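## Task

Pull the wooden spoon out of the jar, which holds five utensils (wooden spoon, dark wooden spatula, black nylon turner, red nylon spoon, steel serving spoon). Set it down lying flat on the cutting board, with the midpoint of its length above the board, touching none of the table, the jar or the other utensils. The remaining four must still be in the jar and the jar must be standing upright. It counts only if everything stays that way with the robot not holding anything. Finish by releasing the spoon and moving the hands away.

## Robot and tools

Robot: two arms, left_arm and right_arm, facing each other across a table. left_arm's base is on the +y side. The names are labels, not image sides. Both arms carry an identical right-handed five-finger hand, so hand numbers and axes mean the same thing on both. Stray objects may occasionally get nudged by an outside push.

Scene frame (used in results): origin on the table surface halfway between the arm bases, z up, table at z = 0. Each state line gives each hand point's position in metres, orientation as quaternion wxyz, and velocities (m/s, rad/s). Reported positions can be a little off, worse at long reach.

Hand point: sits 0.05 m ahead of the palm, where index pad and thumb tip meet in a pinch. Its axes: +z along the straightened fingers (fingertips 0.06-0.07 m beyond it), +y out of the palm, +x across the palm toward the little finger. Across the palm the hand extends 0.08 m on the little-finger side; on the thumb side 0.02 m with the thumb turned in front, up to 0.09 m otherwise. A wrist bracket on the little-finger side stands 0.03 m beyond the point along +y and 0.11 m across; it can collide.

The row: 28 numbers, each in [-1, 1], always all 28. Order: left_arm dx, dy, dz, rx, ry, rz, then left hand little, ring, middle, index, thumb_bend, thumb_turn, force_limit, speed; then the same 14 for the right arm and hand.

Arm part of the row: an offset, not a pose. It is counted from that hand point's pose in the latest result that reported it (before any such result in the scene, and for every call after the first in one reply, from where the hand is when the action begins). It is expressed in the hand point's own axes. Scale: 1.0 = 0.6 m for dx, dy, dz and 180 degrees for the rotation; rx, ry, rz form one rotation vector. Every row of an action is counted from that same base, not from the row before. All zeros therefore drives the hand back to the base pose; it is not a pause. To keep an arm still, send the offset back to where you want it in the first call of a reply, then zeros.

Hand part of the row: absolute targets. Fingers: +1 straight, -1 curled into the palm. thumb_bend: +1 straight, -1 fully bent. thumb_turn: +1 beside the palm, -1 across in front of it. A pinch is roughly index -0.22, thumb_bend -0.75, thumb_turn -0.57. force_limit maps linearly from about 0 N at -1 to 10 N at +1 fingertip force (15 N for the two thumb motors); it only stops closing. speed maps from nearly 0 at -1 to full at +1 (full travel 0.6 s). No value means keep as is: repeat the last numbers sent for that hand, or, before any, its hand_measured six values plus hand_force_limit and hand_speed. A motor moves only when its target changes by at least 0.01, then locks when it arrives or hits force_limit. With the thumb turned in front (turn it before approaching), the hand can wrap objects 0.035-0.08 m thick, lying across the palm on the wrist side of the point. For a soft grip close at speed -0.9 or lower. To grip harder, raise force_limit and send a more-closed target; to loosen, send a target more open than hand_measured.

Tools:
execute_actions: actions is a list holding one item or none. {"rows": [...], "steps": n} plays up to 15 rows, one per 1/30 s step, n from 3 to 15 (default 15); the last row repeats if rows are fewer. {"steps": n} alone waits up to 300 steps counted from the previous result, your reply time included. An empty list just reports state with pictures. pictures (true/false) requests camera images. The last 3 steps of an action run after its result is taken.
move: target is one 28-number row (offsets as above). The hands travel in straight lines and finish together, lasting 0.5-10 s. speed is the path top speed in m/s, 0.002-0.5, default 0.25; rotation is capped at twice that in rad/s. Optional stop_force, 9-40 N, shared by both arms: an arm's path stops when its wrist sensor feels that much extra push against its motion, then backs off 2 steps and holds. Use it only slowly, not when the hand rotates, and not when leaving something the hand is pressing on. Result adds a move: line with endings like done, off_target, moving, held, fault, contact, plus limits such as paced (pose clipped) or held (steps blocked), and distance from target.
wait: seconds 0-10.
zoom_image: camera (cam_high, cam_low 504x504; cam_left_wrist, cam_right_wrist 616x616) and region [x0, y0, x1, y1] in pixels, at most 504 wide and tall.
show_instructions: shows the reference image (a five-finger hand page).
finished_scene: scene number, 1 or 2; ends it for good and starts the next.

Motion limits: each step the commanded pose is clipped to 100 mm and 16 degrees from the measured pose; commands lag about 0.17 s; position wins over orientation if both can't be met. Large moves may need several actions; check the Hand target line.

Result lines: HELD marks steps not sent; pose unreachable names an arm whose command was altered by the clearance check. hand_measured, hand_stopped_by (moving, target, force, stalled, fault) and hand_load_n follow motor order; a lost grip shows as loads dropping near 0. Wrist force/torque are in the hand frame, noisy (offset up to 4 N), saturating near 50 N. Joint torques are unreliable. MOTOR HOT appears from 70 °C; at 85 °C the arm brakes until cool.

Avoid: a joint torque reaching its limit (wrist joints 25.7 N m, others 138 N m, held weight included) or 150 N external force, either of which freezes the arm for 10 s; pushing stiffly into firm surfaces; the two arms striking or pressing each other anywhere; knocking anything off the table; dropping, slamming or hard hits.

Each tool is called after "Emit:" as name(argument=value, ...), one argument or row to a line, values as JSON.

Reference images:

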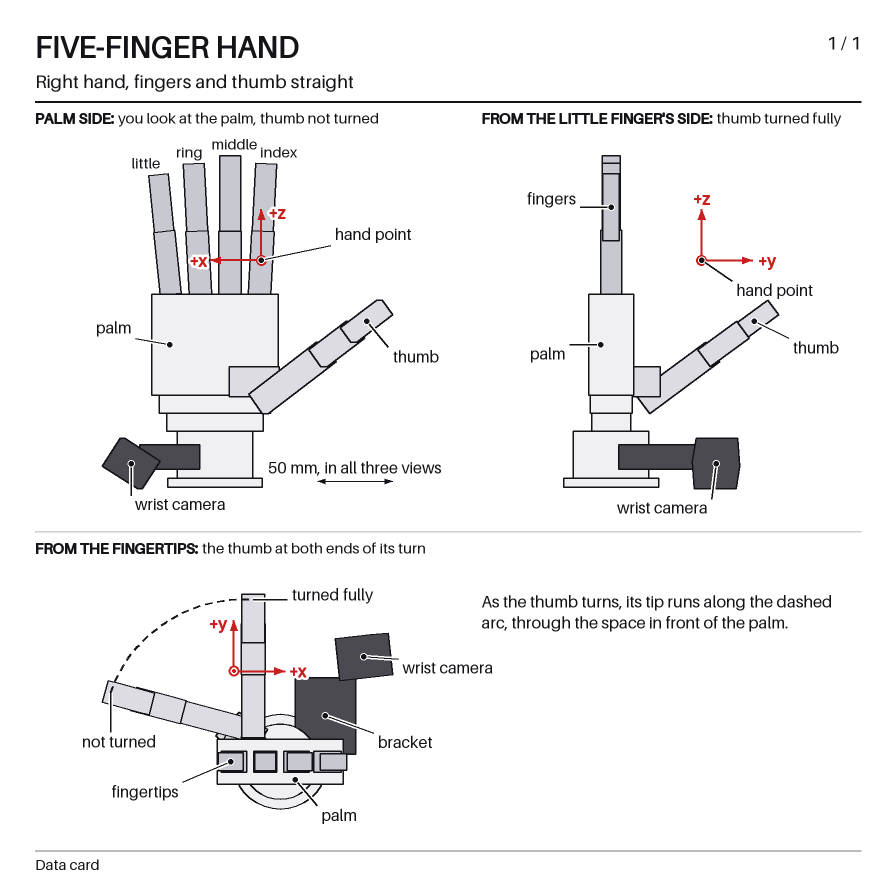

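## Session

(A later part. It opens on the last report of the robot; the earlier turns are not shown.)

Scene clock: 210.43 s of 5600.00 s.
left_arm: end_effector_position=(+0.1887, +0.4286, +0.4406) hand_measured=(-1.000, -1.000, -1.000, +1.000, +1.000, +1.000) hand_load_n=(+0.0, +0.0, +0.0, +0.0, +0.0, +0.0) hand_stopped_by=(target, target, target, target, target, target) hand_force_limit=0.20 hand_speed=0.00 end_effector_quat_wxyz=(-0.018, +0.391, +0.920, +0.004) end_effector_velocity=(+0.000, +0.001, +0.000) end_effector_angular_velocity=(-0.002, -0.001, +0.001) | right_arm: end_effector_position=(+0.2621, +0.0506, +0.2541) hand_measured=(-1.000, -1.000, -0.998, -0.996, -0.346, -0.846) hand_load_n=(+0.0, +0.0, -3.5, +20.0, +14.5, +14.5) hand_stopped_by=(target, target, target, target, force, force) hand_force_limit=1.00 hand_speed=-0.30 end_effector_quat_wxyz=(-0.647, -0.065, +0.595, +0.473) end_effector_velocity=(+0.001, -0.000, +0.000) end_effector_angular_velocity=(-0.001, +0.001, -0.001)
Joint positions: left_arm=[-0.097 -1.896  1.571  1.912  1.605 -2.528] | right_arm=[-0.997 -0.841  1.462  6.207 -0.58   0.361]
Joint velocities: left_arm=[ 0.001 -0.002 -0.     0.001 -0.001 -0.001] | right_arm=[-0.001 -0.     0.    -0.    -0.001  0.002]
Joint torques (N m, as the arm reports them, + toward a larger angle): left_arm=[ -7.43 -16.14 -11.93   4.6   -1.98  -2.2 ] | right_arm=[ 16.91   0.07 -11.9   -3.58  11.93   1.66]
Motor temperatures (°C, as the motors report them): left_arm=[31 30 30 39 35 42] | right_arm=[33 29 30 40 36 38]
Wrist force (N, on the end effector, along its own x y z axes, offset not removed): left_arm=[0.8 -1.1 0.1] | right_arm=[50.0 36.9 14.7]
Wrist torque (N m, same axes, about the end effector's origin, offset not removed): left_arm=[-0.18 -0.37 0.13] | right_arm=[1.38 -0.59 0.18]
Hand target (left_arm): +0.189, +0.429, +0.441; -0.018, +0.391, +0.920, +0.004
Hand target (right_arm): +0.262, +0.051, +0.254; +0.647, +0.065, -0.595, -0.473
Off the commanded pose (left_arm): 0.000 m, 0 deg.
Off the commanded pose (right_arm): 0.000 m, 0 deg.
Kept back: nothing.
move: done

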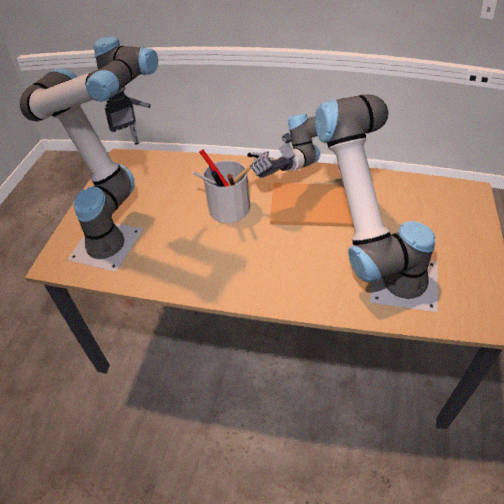

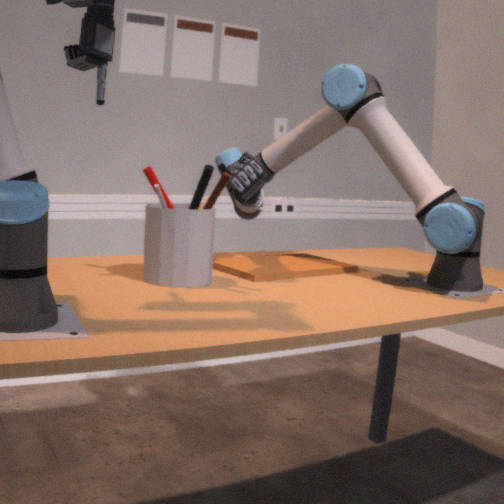

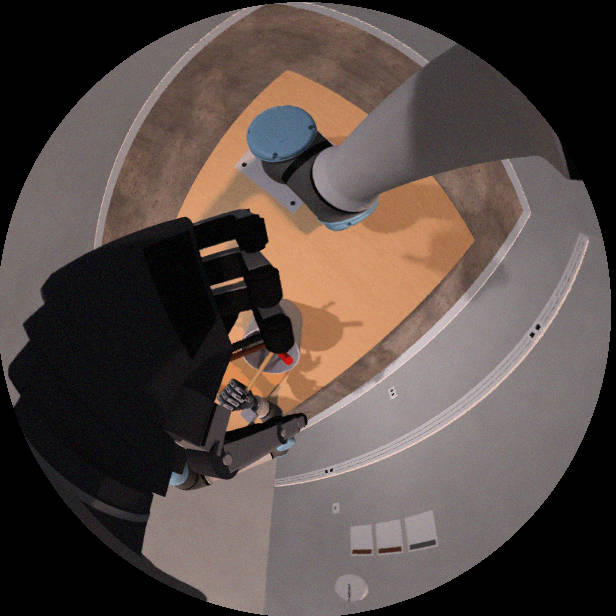

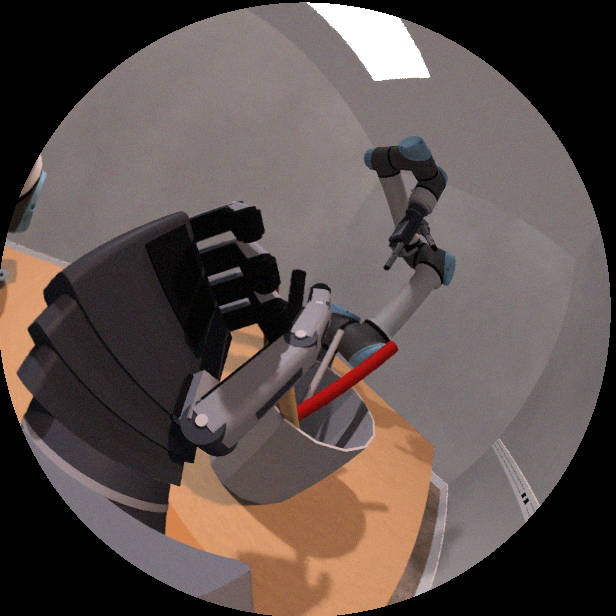

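Emit:
move(
  target=[0,0,0,0,0,0,-1,-1,-1,1,1,1,0.2,0, 0.1,0,0,0,0,0,-1,-1,-1,-1,-1,-1,1,-0.3],
  speed=0.02,
)

Emit:
zoom_image(
  camera="cam_high",
  region=[170,90,330,240],
)

Scene clock: 214.00 s of 5600.00 s.
left_arm: end_effector_position=(+0.1887, +0.4286, +0.4406) hand_measured=(-1.000, -1.000, -1.000, +1.000, +1.000, +1.000) hand_load_n=(+0.0, +0.0, +0.0, +0.0, +0.0, +0.0) hand_stopped_by=(target, target, target, target, target, target) hand_force_limit=0.20 hand_speed=0.00 end_effector_quat_wxyz=(-0.018, +0.391, +0.920, +0.004) end_effector_velocity=(+0.000, +0.001, +0.000) end_effector_angular_velocity=(+0.002, +0.000, +0.002) | right_arm: end_effector_position=(+0.2528, +0.0094, +0.2962) hand_measured=(-1.000, -1.000, -0.998, -0.998, -0.346, -0.846) hand_load_n=(+0.0, +0.0, -3.5, +2.5, +10.5, +18.0) hand_stopped_by=(target, target, target, target, force, force) hand_force_limit=1.00 hand_speed=-0.30 end_effector_quat_wxyz=(-0.647, -0.065, +0.595, +0.473) end_effector_velocity=(-0.000, -0.002, +0.002) end_effector_angular_velocity=(-0.000, +0.000, +0.000)
Joint positions: left_arm=[-0.097 -1.896  1.571  1.912  1.605 -2.528] | right_arm=[-1.056 -0.978  1.571  6.191 -0.631  0.413]
Joint velocities: left_arm=[ 0.001 -0.     0.     0.002  0.001 -0.001] | right_arm=[-0.003 -0.006  0.005 -0.    -0.003  0.003]
Joint torques (N m, as the arm reports them, + toward a larger angle): left_arm=[ -7.41 -16.38 -11.99   4.62  -1.94  -2.29] | right_arm=[-13.77 -47.18  -9.02  -0.35  -2.56   2.81]
Motor temperatures (°C, as the motors report them): left_arm=[31 30 30 39 35 42] | right_arm=[33 29 30 40 36 38]
Wrist force (N, on the end effector, along its own x y z axes, offset not removed): left_arm=[0.3 -0.4 1.2] | right_arm=[1.6 2.4 2.2]
Wrist torque (N m, same axes, about the end effector's origin, offset not removed): left_arm=[-0.15 -0.29 0.09] | right_arm=[0.30 -0.40 0.11]
Hand target (left_arm): +0.189, +0.429, +0.441; -0.018, +0.391, +0.920, +0.004
Hand target (right_arm): +0.253, +0.009, +0.296; +0.647, +0.065, -0.595, -0.473
Off the commanded pose (left_arm): 0.000 m, 0 deg.
Off the commanded pose (right_arm): 0.000 m, 0 deg.
Kept back: nothing.
move: done

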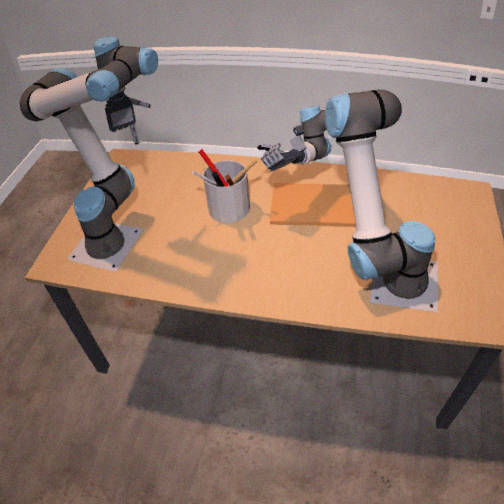

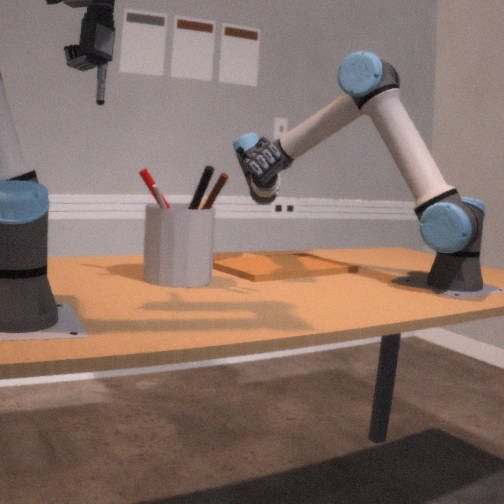

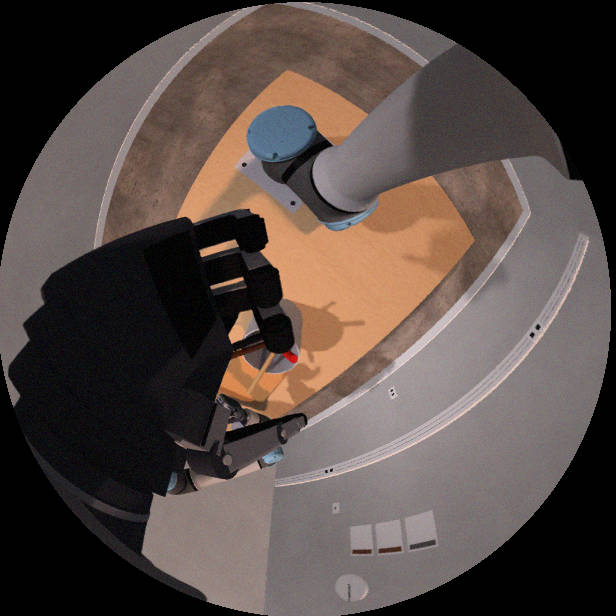

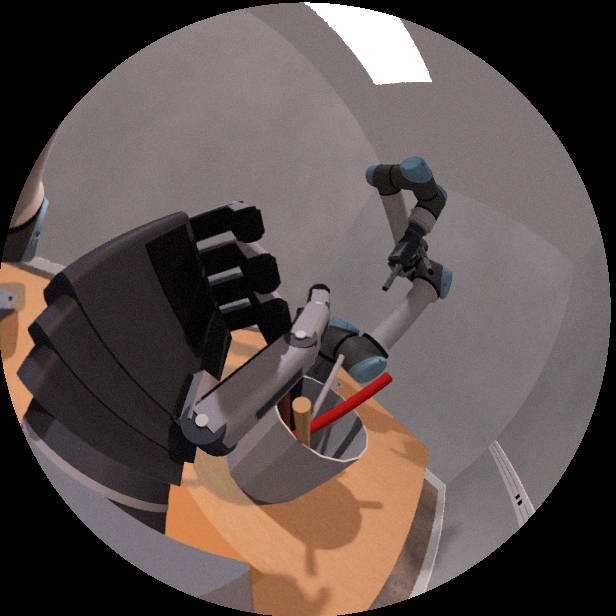

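Region (170, 90, 330, 240) of cam_high's 504x504 image, scaled by 3.150, with more detail than that image has; it fills the top 472 rows of this view, and the rest is white.

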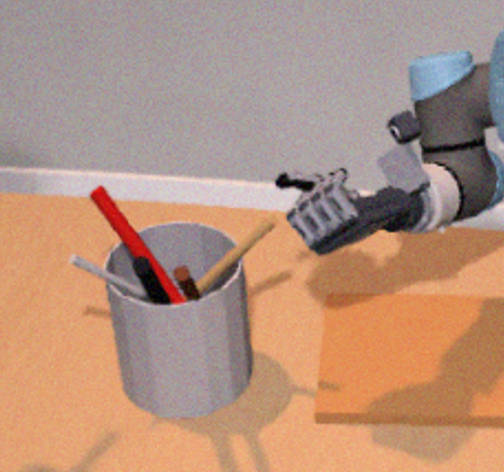

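Emit:
move(
  target=[0,0,0,0,0,0,-1,-1,-1,1,1,1,0.2,0, 0,-0.06,-0.04,0,0,0,1,1,1,1,1,-0.9,0.8,0],
  speed=0.05,
)

Emit:
move(
  target=[0,0,0,0,0,0,-1,-1,-1,1,1,1,0.2,0, -0.12,0,0,0,0,0,1,1,1,1,1,-0.9,0.8,0],
  speed=0.04,
  stop_force=10,
)

Emit:
zoom_image(
  camera="cam_high",
  region=[170,90,330,240],
)

Scene clock: 215.83 s of 5600.00 s.
left_arm: end_effector_position=(+0.1887, +0.4286, +0.4406) hand_measured=(-1.000, -1.000, -1.000, +1.000, +1.000, +1.000) hand_load_n=(+0.0, +0.0, +0.0, +0.0, +0.0, +0.0) hand_stopped_by=(target, target, target, target, target, target) hand_force_limit=0.20 hand_speed=0.00 end_effector_quat_wxyz=(-0.018, +0.391, +0.920, +0.004) end_effector_velocity=(+0.001, -0.001, -0.000) end_effector_angular_velocity=(+0.002, -0.003, -0.000) | right_arm: end_effector_position=(+0.2536, -0.0216, +0.2660) hand_measured=(+1.000, +1.000, +1.000, +1.000, +1.000, -0.848) hand_load_n=(+0.0, +0.0, +0.0, +0.0, +0.0, +0.0) hand_stopped_by=(target, target, target, target, target, force) hand_force_limit=0.80 hand_speed=0.00 end_effector_quat_wxyz=(-0.647, -0.065, +0.595, +0.473) end_effector_velocity=(+0.000, -0.000, -0.000) end_effector_angular_velocity=(-0.001, +0.001, -0.000)
Joint positions: left_arm=[-0.097 -1.896  1.571  1.912  1.605 -2.528] | right_arm=[-1.112 -0.981  1.669  6.063 -0.681  0.456]
Joint velocities: left_arm=[ 0.001  0.003  0.     0.    -0.002  0.001] | right_arm=[-0.001  0.     0.001 -0.001 -0.     0.001]
Joint torques (N m, as the arm reports them, + toward a larger angle): left_arm=[ -7.17 -16.81 -12.51   4.74  -1.99  -2.15] | right_arm=[-14.08 -45.3   -3.93  -0.4   -2.17   2.51]
Motor temperatures (°C, as the motors report them): left_arm=[31 30 30 39 35 42] | right_arm=[33 29 30 40 36 38]
Wrist force (N, on the end effector, along its own x y z axes, offset not removed): left_arm=[1.4 -1.3 1.0] | right_arm=[1.6 1.9 1.1]
Wrist torque (N m, same axes, about the end effector's origin, offset not removed): left_arm=[-0.20 -0.47 0.14] | right_arm=[0.37 -0.46 0.19]
Hand target (left_arm): +0.189, +0.429, +0.441; -0.018, +0.391, +0.920, +0.004
Hand target (right_arm): +0.254, -0.022, +0.266; +0.647, +0.065, -0.595, -0.473
Off the commanded pose (left_arm): 0.000 m, 0 deg.
Off the commanded pose (right_arm): 0.000 m, 0 deg.
Kept back: nothing.
move: done

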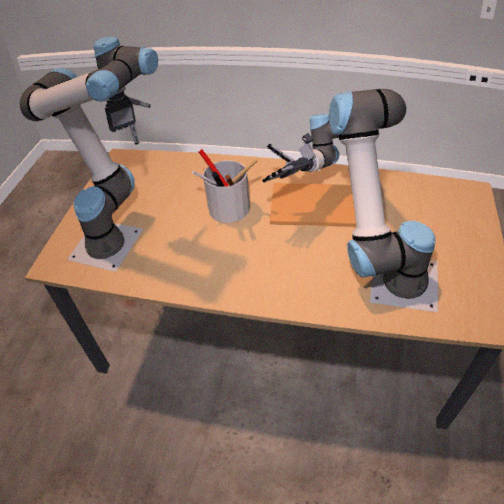

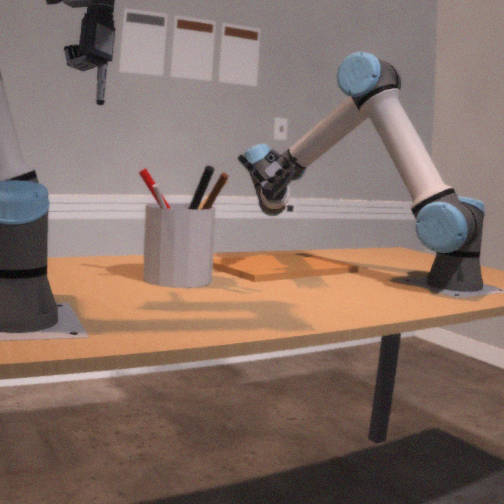

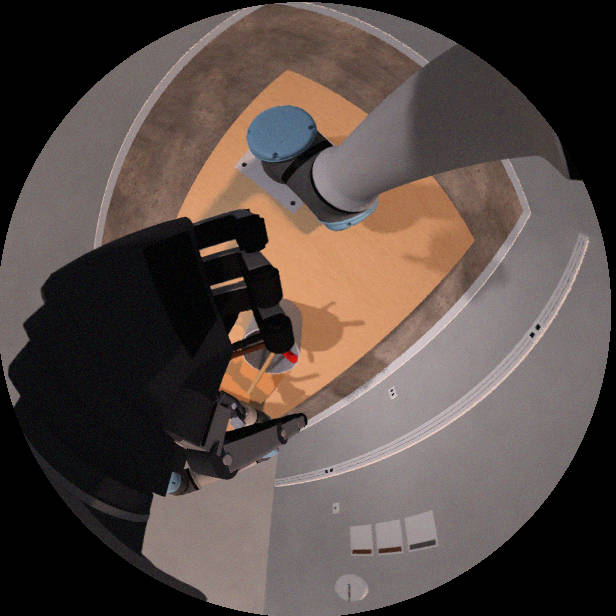

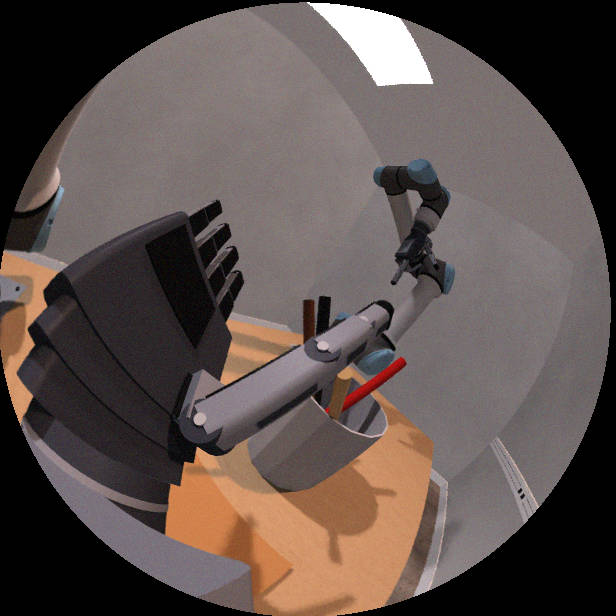

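Scene clock: 218.07 s of 5600.00 s.
left_arm: end_effector_position=(+0.1887, +0.4286, +0.4406) hand_measured=(-1.000, -1.000, -1.000, +1.000, +1.000, +1.000) hand_load_n=(+0.0, +0.0, +0.0, +0.0, +0.0, +0.0) hand_stopped_by=(target, target, target, target, target, target) hand_force_limit=0.20 hand_speed=0.00 end_effector_quat_wxyz=(-0.018, +0.391, +0.920, +0.004) end_effector_velocity=(+0.000, +0.000, -0.000) end_effector_angular_velocity=(-0.000, -0.001, +0.000) | right_arm: end_effector_position=(+0.2646, +0.0279, +0.2154) hand_measured=(+1.000, +1.000, +1.000, +1.000, +1.000, -0.848) hand_load_n=(+0.0, +0.0, +0.0, +0.0, +0.0, +0.0) hand_stopped_by=(target, target, target, target, target, force) hand_force_limit=0.80 hand_speed=0.00 end_effector_quat_wxyz=(-0.647, -0.065, +0.595, +0.473) end_effector_velocity=(+0.000, +0.002, -0.002) end_effector_angular_velocity=(+0.000, -0.000, +0.001)
Joint positions: left_arm=[-0.097 -1.896  1.571  1.912  1.605 -2.528] | right_arm=[-1.035 -0.817  1.537  6.079 -0.613  0.396]
Joint velocities: left_arm=[ 0.001  0.     0.    -0.    -0.001  0.   ] | right_arm=[ 0.004  0.006 -0.006  0.002  0.003 -0.002]
Joint torques (N m, as the arm reports them, + toward a larger angle): left_arm=[ -7.26 -16.27 -12.24   4.63  -1.96  -2.19] | right_arm=[ 12.62 -30.85 -24.26   4.78   1.08  -1.88]
Motor temperatures (°C, as the motors report them): left_arm=[31 30 30 39 35 42] | right_arm=[33 29 30 40 36 38]
Wrist force (N, on the end effector, along its own x y z axes, offset not removed): left_arm=[-0.3 -1.9 1.4] | right_arm=[1.7 1.8 3.3]
Wrist torque (N m, same axes, about the end effector's origin, offset not removed): left_arm=[-0.38 -0.23 0.02] | right_arm=[0.25 -0.62 0.16]
Hand target (left_arm): +0.189, +0.429, +0.441; -0.018, +0.391, +0.920, +0.004
Hand target (right_arm): +0.265, +0.028, +0.215; +0.647, +0.065, -0.595, -0.473
Off the commanded pose (left_arm): 0.000 m, 0 deg.
Off the commanded pose (right_arm): 0.000 m, 0 deg.
Kept back: nothing.
move: done

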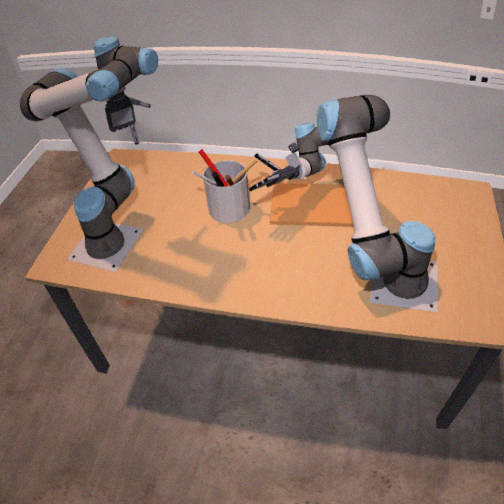

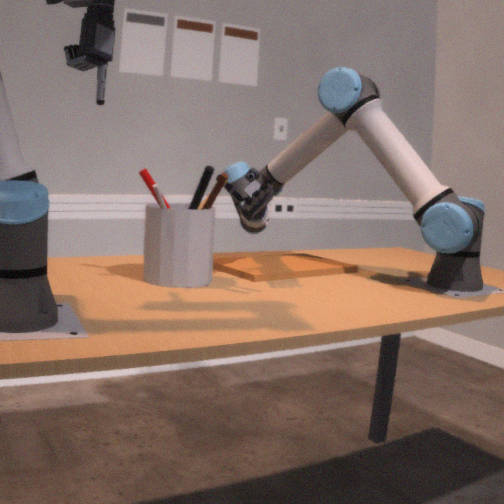

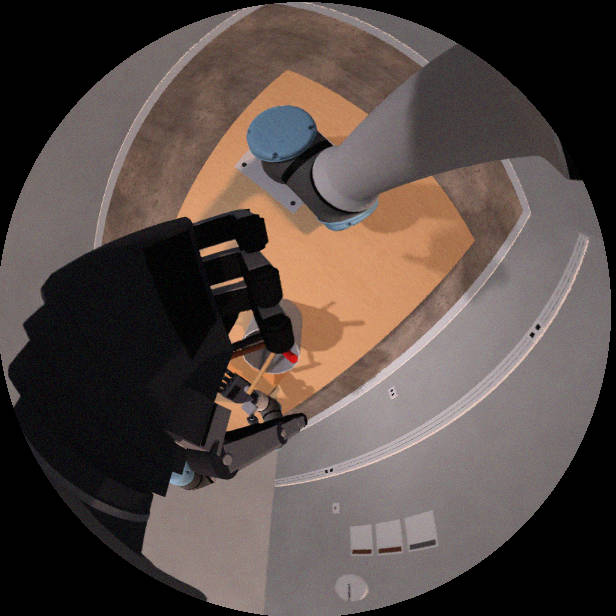

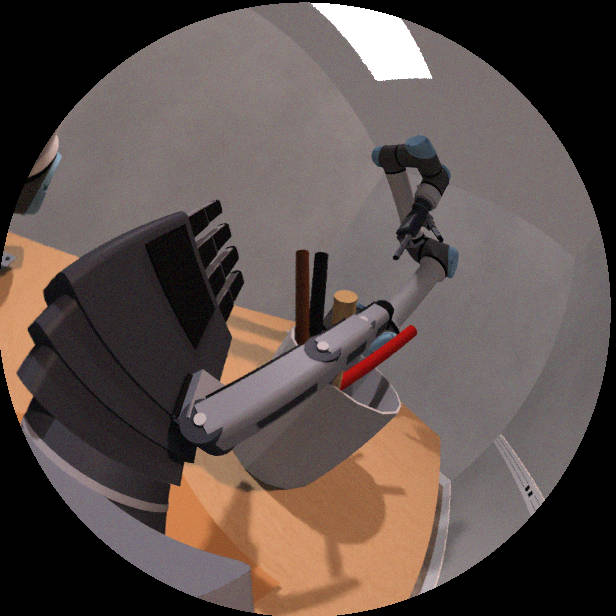

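Region (170, 90, 330, 240) of cam_high's 504x504 image, scaled by 3.150, with more detail than that image has; it fills the top 472 rows of this view, and the rest is white.

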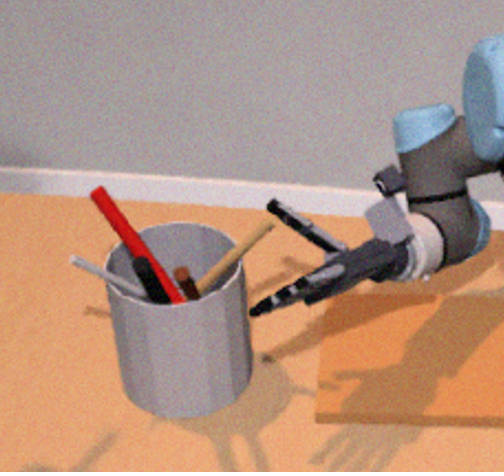

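Emit:
move(
  target=[0,0,0,0,0,0,-1,-1,-1,1,1,1,0.2,0, -0.03,0.03,0.09,0,0,0,1,1,1,1,1,-0.9,0.8,0],
  speed=0.02,
  stop_force=10,
)

Emit:
zoom_image(
  camera="cam_high",
  region=[170,90,330,240],
)

Scene clock: 221.60 s of 5600.00 s.
left_arm: end_effector_position=(+0.1887, +0.4286, +0.4406) hand_measured=(-1.000, -1.000, -1.000, +1.000, +1.000, +1.000) hand_load_n=(+0.0, +0.0, +0.0, +0.0, +0.0, +0.0) hand_stopped_by=(target, target, target, target, target, target) hand_force_limit=0.20 hand_speed=0.00 end_effector_quat_wxyz=(-0.018, +0.391, +0.920, +0.004) end_effector_velocity=(+0.000, +0.000, +0.000) end_effector_angular_velocity=(-0.002, -0.001, -0.001) | right_arm: end_effector_position=(+0.2323, +0.0756, +0.2296) hand_measured=(+1.000, +1.000, +1.000, +1.000, +1.000, -0.848) hand_load_n=(+0.0, +0.0, +0.0, +0.0, +0.0, +0.0) hand_stopped_by=(target, target, target, target, target, force) hand_force_limit=0.80 hand_speed=0.00 end_effector_quat_wxyz=(-0.647, -0.065, +0.595, +0.473) end_effector_velocity=(-0.002, +0.002, +0.001) end_effector_angular_velocity=(-0.000, +0.001, -0.000)
Joint positions: left_arm=[-0.097 -1.896  1.571  1.912  1.605 -2.528] | right_arm=[-0.929 -0.797  1.465  6.218 -0.523  0.292]
Joint velocities: left_arm=[ 0.    -0.001 -0.    -0.    -0.001  0.001] | right_arm=[ 0.005  0.002 -0.004  0.008  0.004 -0.006]
Joint torques (N m, as the arm reports them, + toward a larger angle): left_arm=[ -7.57 -16.46 -12.2    4.7   -1.89  -2.18] | right_arm=[ 13.56 -34.35 -22.92   5.06   1.45  -2.31]
Motor temperatures (°C, as the motors report them): left_arm=[31 30 30 39 35 42] | right_arm=[33 29 30 40 36 38]
Wrist force (N, on the end effector, along its own x y z axes, offset not removed): left_arm=[0.0 -1.1 1.4] | right_arm=[1.3 2.6 1.4]
Wrist torque (N m, same axes, about the end effector's origin, offset not removed): left_arm=[-0.16 -0.27 0.05] | right_arm=[0.32 -0.40 0.07]
Hand target (left_arm): +0.189, +0.429, +0.441; -0.018, +0.391, +0.920, +0.004
Hand target (right_arm): +0.232, +0.076, +0.230; +0.647, +0.065, -0.595, -0.473
Off the commanded pose (left_arm): 0.000 m, 0 deg.
Off the commanded pose (right_arm): 0.000 m, 0 deg.
Kept back: nothing.
move: done

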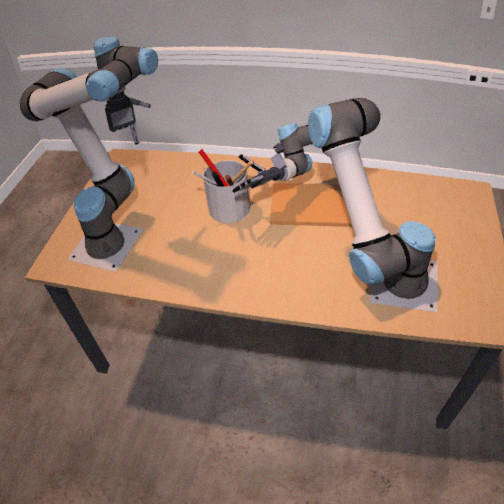

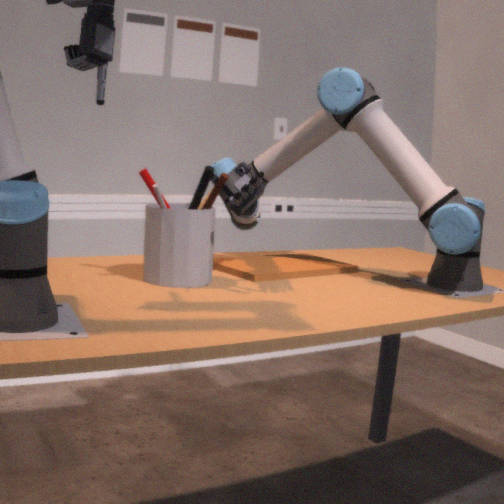

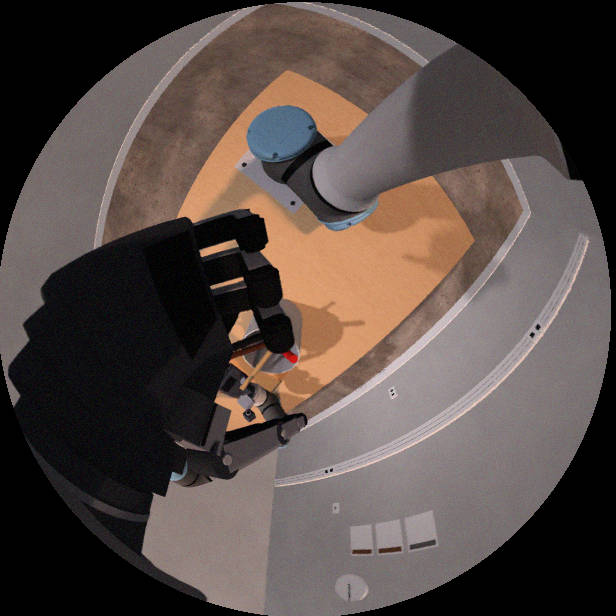

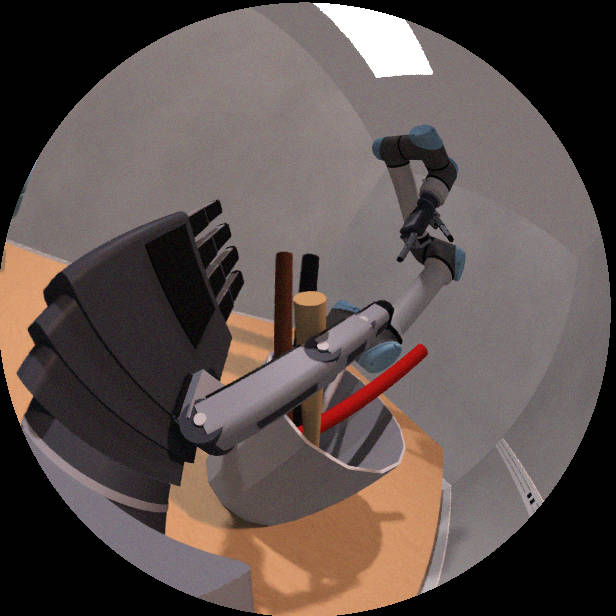

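Region (170, 90, 330, 240) of cam_high's 504x504 image, scaled by 3.150, with more detail than that image has; it fills the top 472 rows of this view, and the rest is white.

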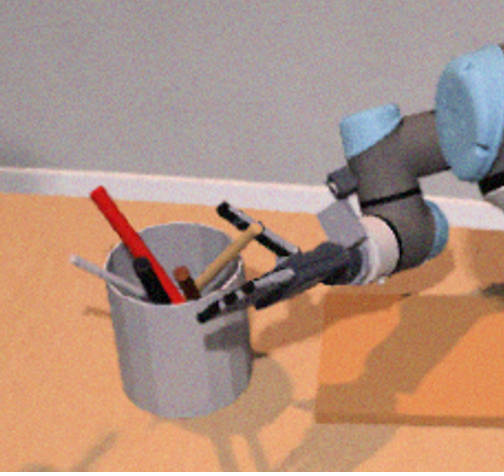

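Emit:
move(
  target=[0,0,0,0,0,0,-1,-1,-1,1,1,1,0.2,0, -0.06,0.05,0,0,0,0,1,1,1,1,1,-0.9,0.8,0],
  speed=0.02,
  stop_force=10,
)

Emit:
zoom_image(
  camera="cam_high",
  region=[170,90,330,240],
)

Scene clock: 224.50 s of 5600.00 s.
left_arm: end_effector_position=(+0.1887, +0.4286, +0.4406) hand_measured=(-1.000, -1.000, -1.000, +1.000, +1.000, +1.000) hand_load_n=(+0.0, +0.0, +0.0, +0.0, +0.0, +0.0) hand_stopped_by=(target, target, target, target, target, target) hand_force_limit=0.20 hand_speed=0.00 end_effector_quat_wxyz=(-0.018, +0.391, +0.920, +0.004) end_effector_velocity=(-0.000, -0.000, -0.000) end_effector_angular_velocity=(+0.002, +0.000, +0.000) | right_arm: end_effector_position=(+0.2537, +0.1158, +0.2235) hand_measured=(+1.000, +1.000, +1.000, +1.000, +1.000, -0.848) hand_load_n=(+0.0, +0.0, +0.0, +0.0, +0.0, +0.0) hand_stopped_by=(target, target, target, target, target, force) hand_force_limit=0.80 hand_speed=0.00 end_effector_quat_wxyz=(-0.641, -0.071, +0.606, +0.466) end_effector_velocity=(+0.001, +0.002, -0.000) end_effector_angular_velocity=(-0.001, -0.003, +0.002)
Joint positions: left_arm=[-0.097 -1.896  1.571  1.912  1.605 -2.528] | right_arm=[-0.897 -0.71   1.287  6.282 -0.49   0.306]
Joint velocities: left_arm=[0.001 0.001 0.001 0.    0.    0.001] | right_arm=[ 0.002  0.004 -0.011 -0.     0.002  0.006]
Joint torques (N m, as the arm reports them, + toward a larger angle): left_arm=[ -7.38 -16.33 -11.78   4.66  -2.02  -2.22] | right_arm=[ 15.69 -32.13 -22.36   2.73   3.4    3.09]
Motor temperatures (°C, as the motors report them): left_arm=[31 30 30 39 35 42] | right_arm=[33 29 30 40 36 38]
Wrist force (N, on the end effector, along its own x y z axes, offset not removed): left_arm=[1.1 -1.1 0.6] | right_arm=[15.5 6.8 5.3]
Wrist torque (N m, same axes, about the end effector's origin, offset not removed): left_arm=[-0.17 -0.42 0.17] | right_arm=[0.31 -1.19 0.69]
Hand target (left_arm): +0.189, +0.429, +0.441; -0.018, +0.391, +0.920, +0.004
Hand target (right_arm): +0.254, +0.116, +0.223; +0.641, +0.071, -0.606, -0.466
Off the commanded pose (left_arm): 0.000 m, 0 deg.
Off the commanded pose (right_arm): 0.001 m, 2 deg.
joint sent to its limit (right arm) — the command would take joint 4 (wrist 1) past its upper limit, so that joint was sent only as far as its limit.
Kept back: nothing.
move: done

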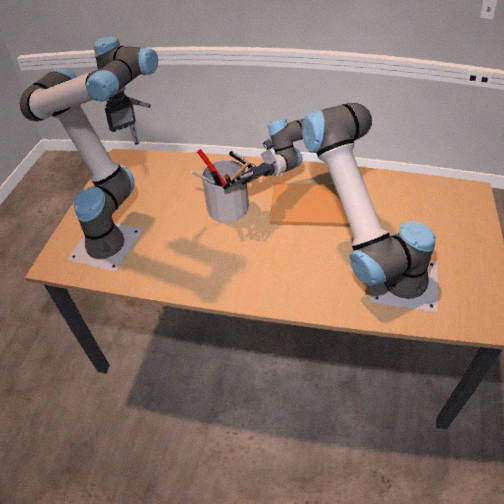

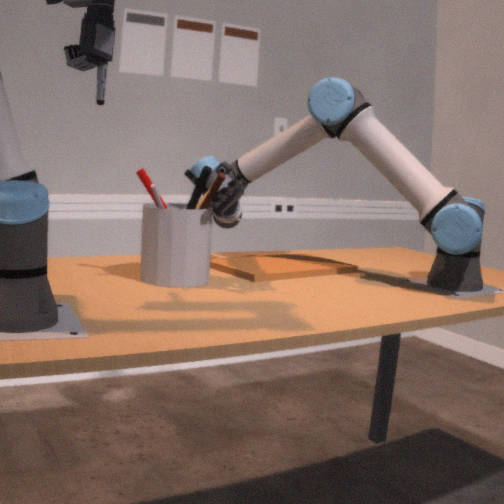

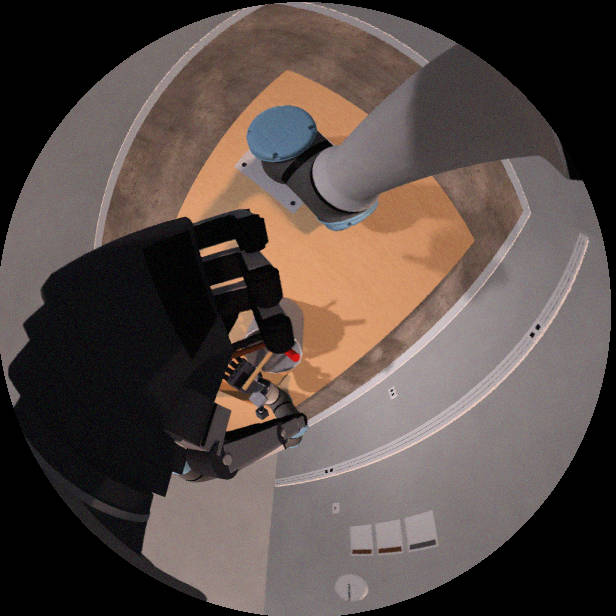

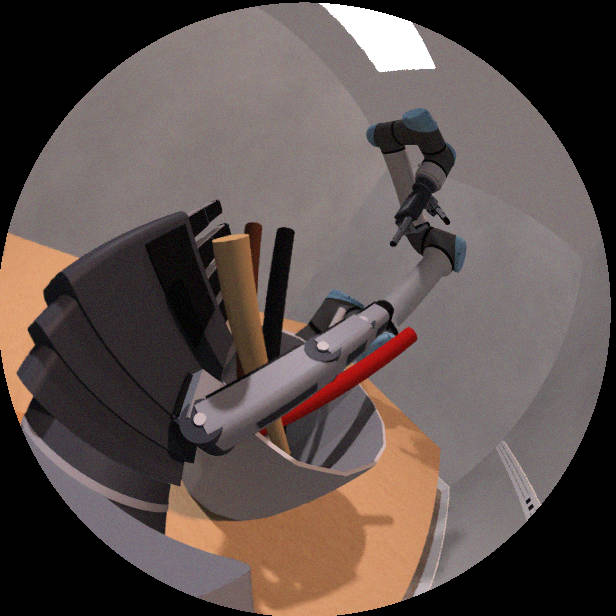

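Region (170, 90, 330, 240) of cam_high's 504x504 image, scaled by 3.150, with more detail than that image has; it fills the top 472 rows of this view, and the rest is white.

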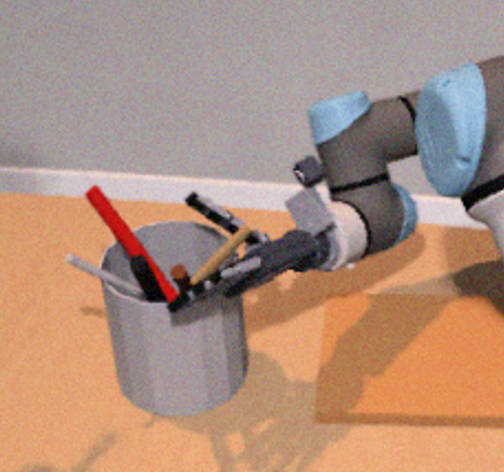

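Emit:
move(
  target=[0,0,0,0,0,0,-1,-1,-1,1,1,1,0.2,0, 0,0,0,0,0,0,-1,-1,-1,-1,1,-0.9,0.9,-0.4],
  speed=0.02,
)

Emit:
zoom_image(
  camera="cam_high",
  region=[170,90,330,240],
)

Scene clock: 227.00 s of 5600.00 s.
left_arm: end_effector_position=(+0.1887, +0.4286, +0.4406) hand_measured=(-1.000, -1.000, -1.000, +1.000, +1.000, +1.000) hand_load_n=(+0.0, +0.0, +0.0, +0.0, +0.0, +0.0) hand_stopped_by=(target, target, target, target, target, target) hand_force_limit=0.20 hand_speed=0.00 end_effector_quat_wxyz=(-0.018, +0.391, +0.920, +0.004) end_effector_velocity=(-0.000, -0.000, +0.000) end_effector_angular_velocity=(+0.001, -0.000, -0.003) | right_arm: end_effector_position=(+0.2537, +0.1158, +0.2235) hand_measured=(-1.000, -1.000, -0.528, -0.650, +1.000, -0.848) hand_load_n=(+0.0, +0.0, +0.0, +0.0, +0.0, +0.0) hand_stopped_by=(target, target, force, force, target, force) hand_force_limit=0.90 hand_speed=-0.40 end_effector_quat_wxyz=(-0.641, -0.071, +0.606, +0.466) end_effector_velocity=(+0.001, -0.000, -0.000) end_effector_angular_velocity=(-0.001, +0.000, -0.002)
Joint positions: left_arm=[-0.097 -1.896  1.571  1.912  1.605 -2.528] | right_arm=[-0.897 -0.71   1.287  6.282 -0.49   0.306]
Joint velocities: left_arm=[-0.002  0.001 -0.     0.     0.     0.001] | right_arm=[-0.001  0.    -0.    -0.     0.     0.001]
Joint torques (N m, as the arm reports them, + toward a larger angle): left_arm=[ -7.19 -16.13 -12.74   4.67  -1.99  -2.2 ] | right_arm=[-12.31 -42.3   -9.81  -0.13   1.01  -0.77]
Motor temperatures (°C, as the motors report them): left_arm=[31 30 30 39 35 42] | right_arm=[33 29 30 40 36 38]
Wrist force (N, on the end effector, along its own x y z axes, offset not removed): left_arm=[0.5 -1.2 0.7] | right_arm=[2.6 2.8 0.9]
Wrist torque (N m, same axes, about the end effector's origin, offset not removed): left_arm=[-0.22 -0.36 0.16] | right_arm=[0.51 -0.68 0.20]
Hand target (left_arm): +0.189, +0.429, +0.441; -0.018, +0.391, +0.920, +0.004
Hand target (right_arm): +0.254, +0.116, +0.223; +0.641, +0.071, -0.606, -0.466
Off the commanded pose (left_arm): 0.000 m, 0 deg.
Off the commanded pose (right_arm): 0.000 m, 0 deg.
joint sent to its limit (right arm) — the command would take joint 4 (wrist 1) past its upper limit, so that joint was sent only as far as its limit.
Kept back: nothing.
move: done

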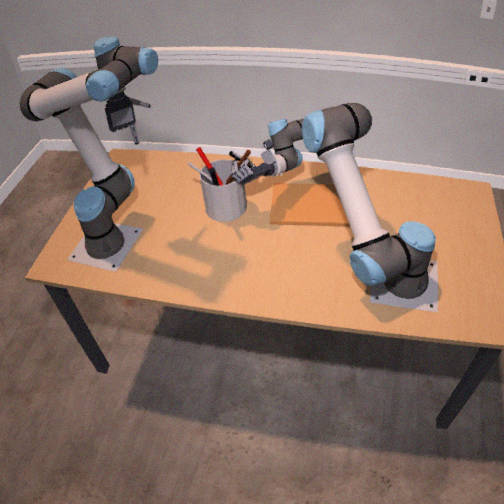

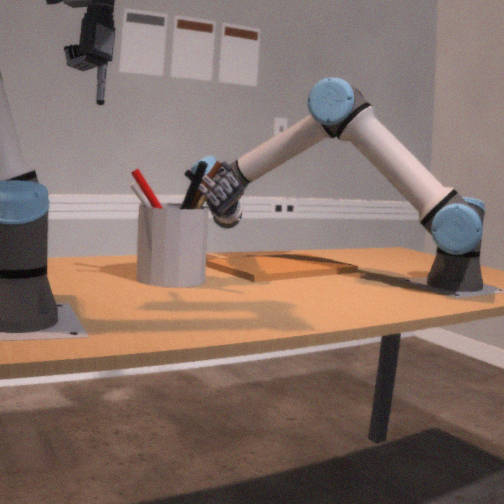

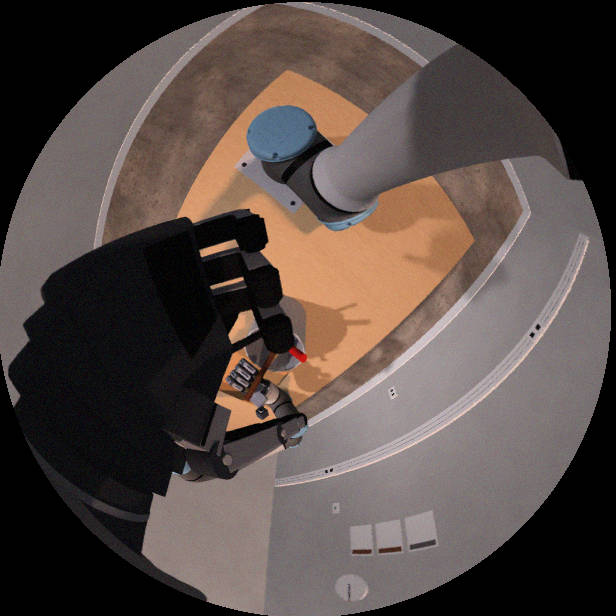

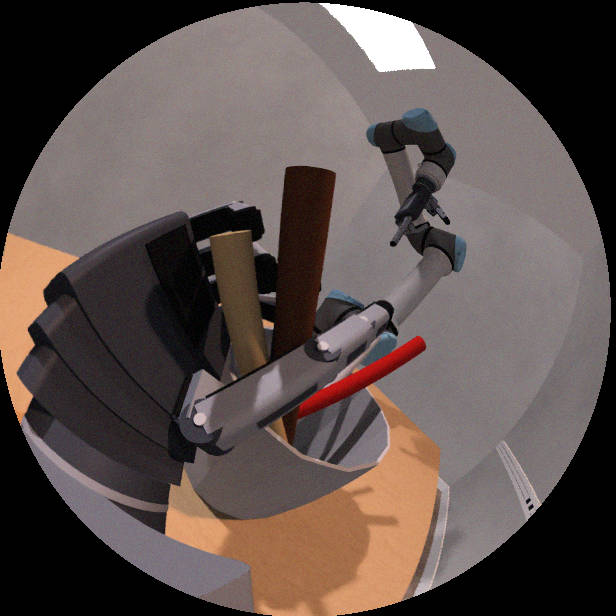

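Region (170, 90, 330, 240) of cam_high's 504x504 image, scaled by 3.150, with more detail than that image has; it fills the top 472 rows of this view, and the rest is white.

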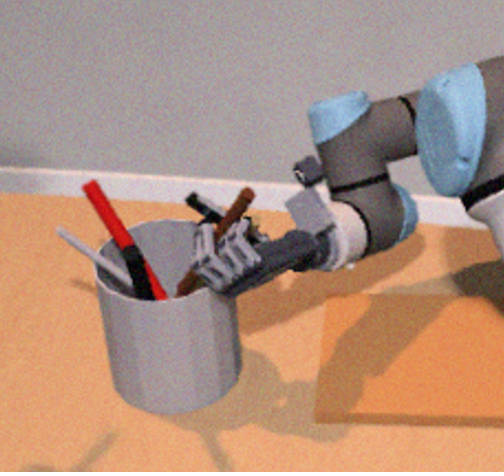

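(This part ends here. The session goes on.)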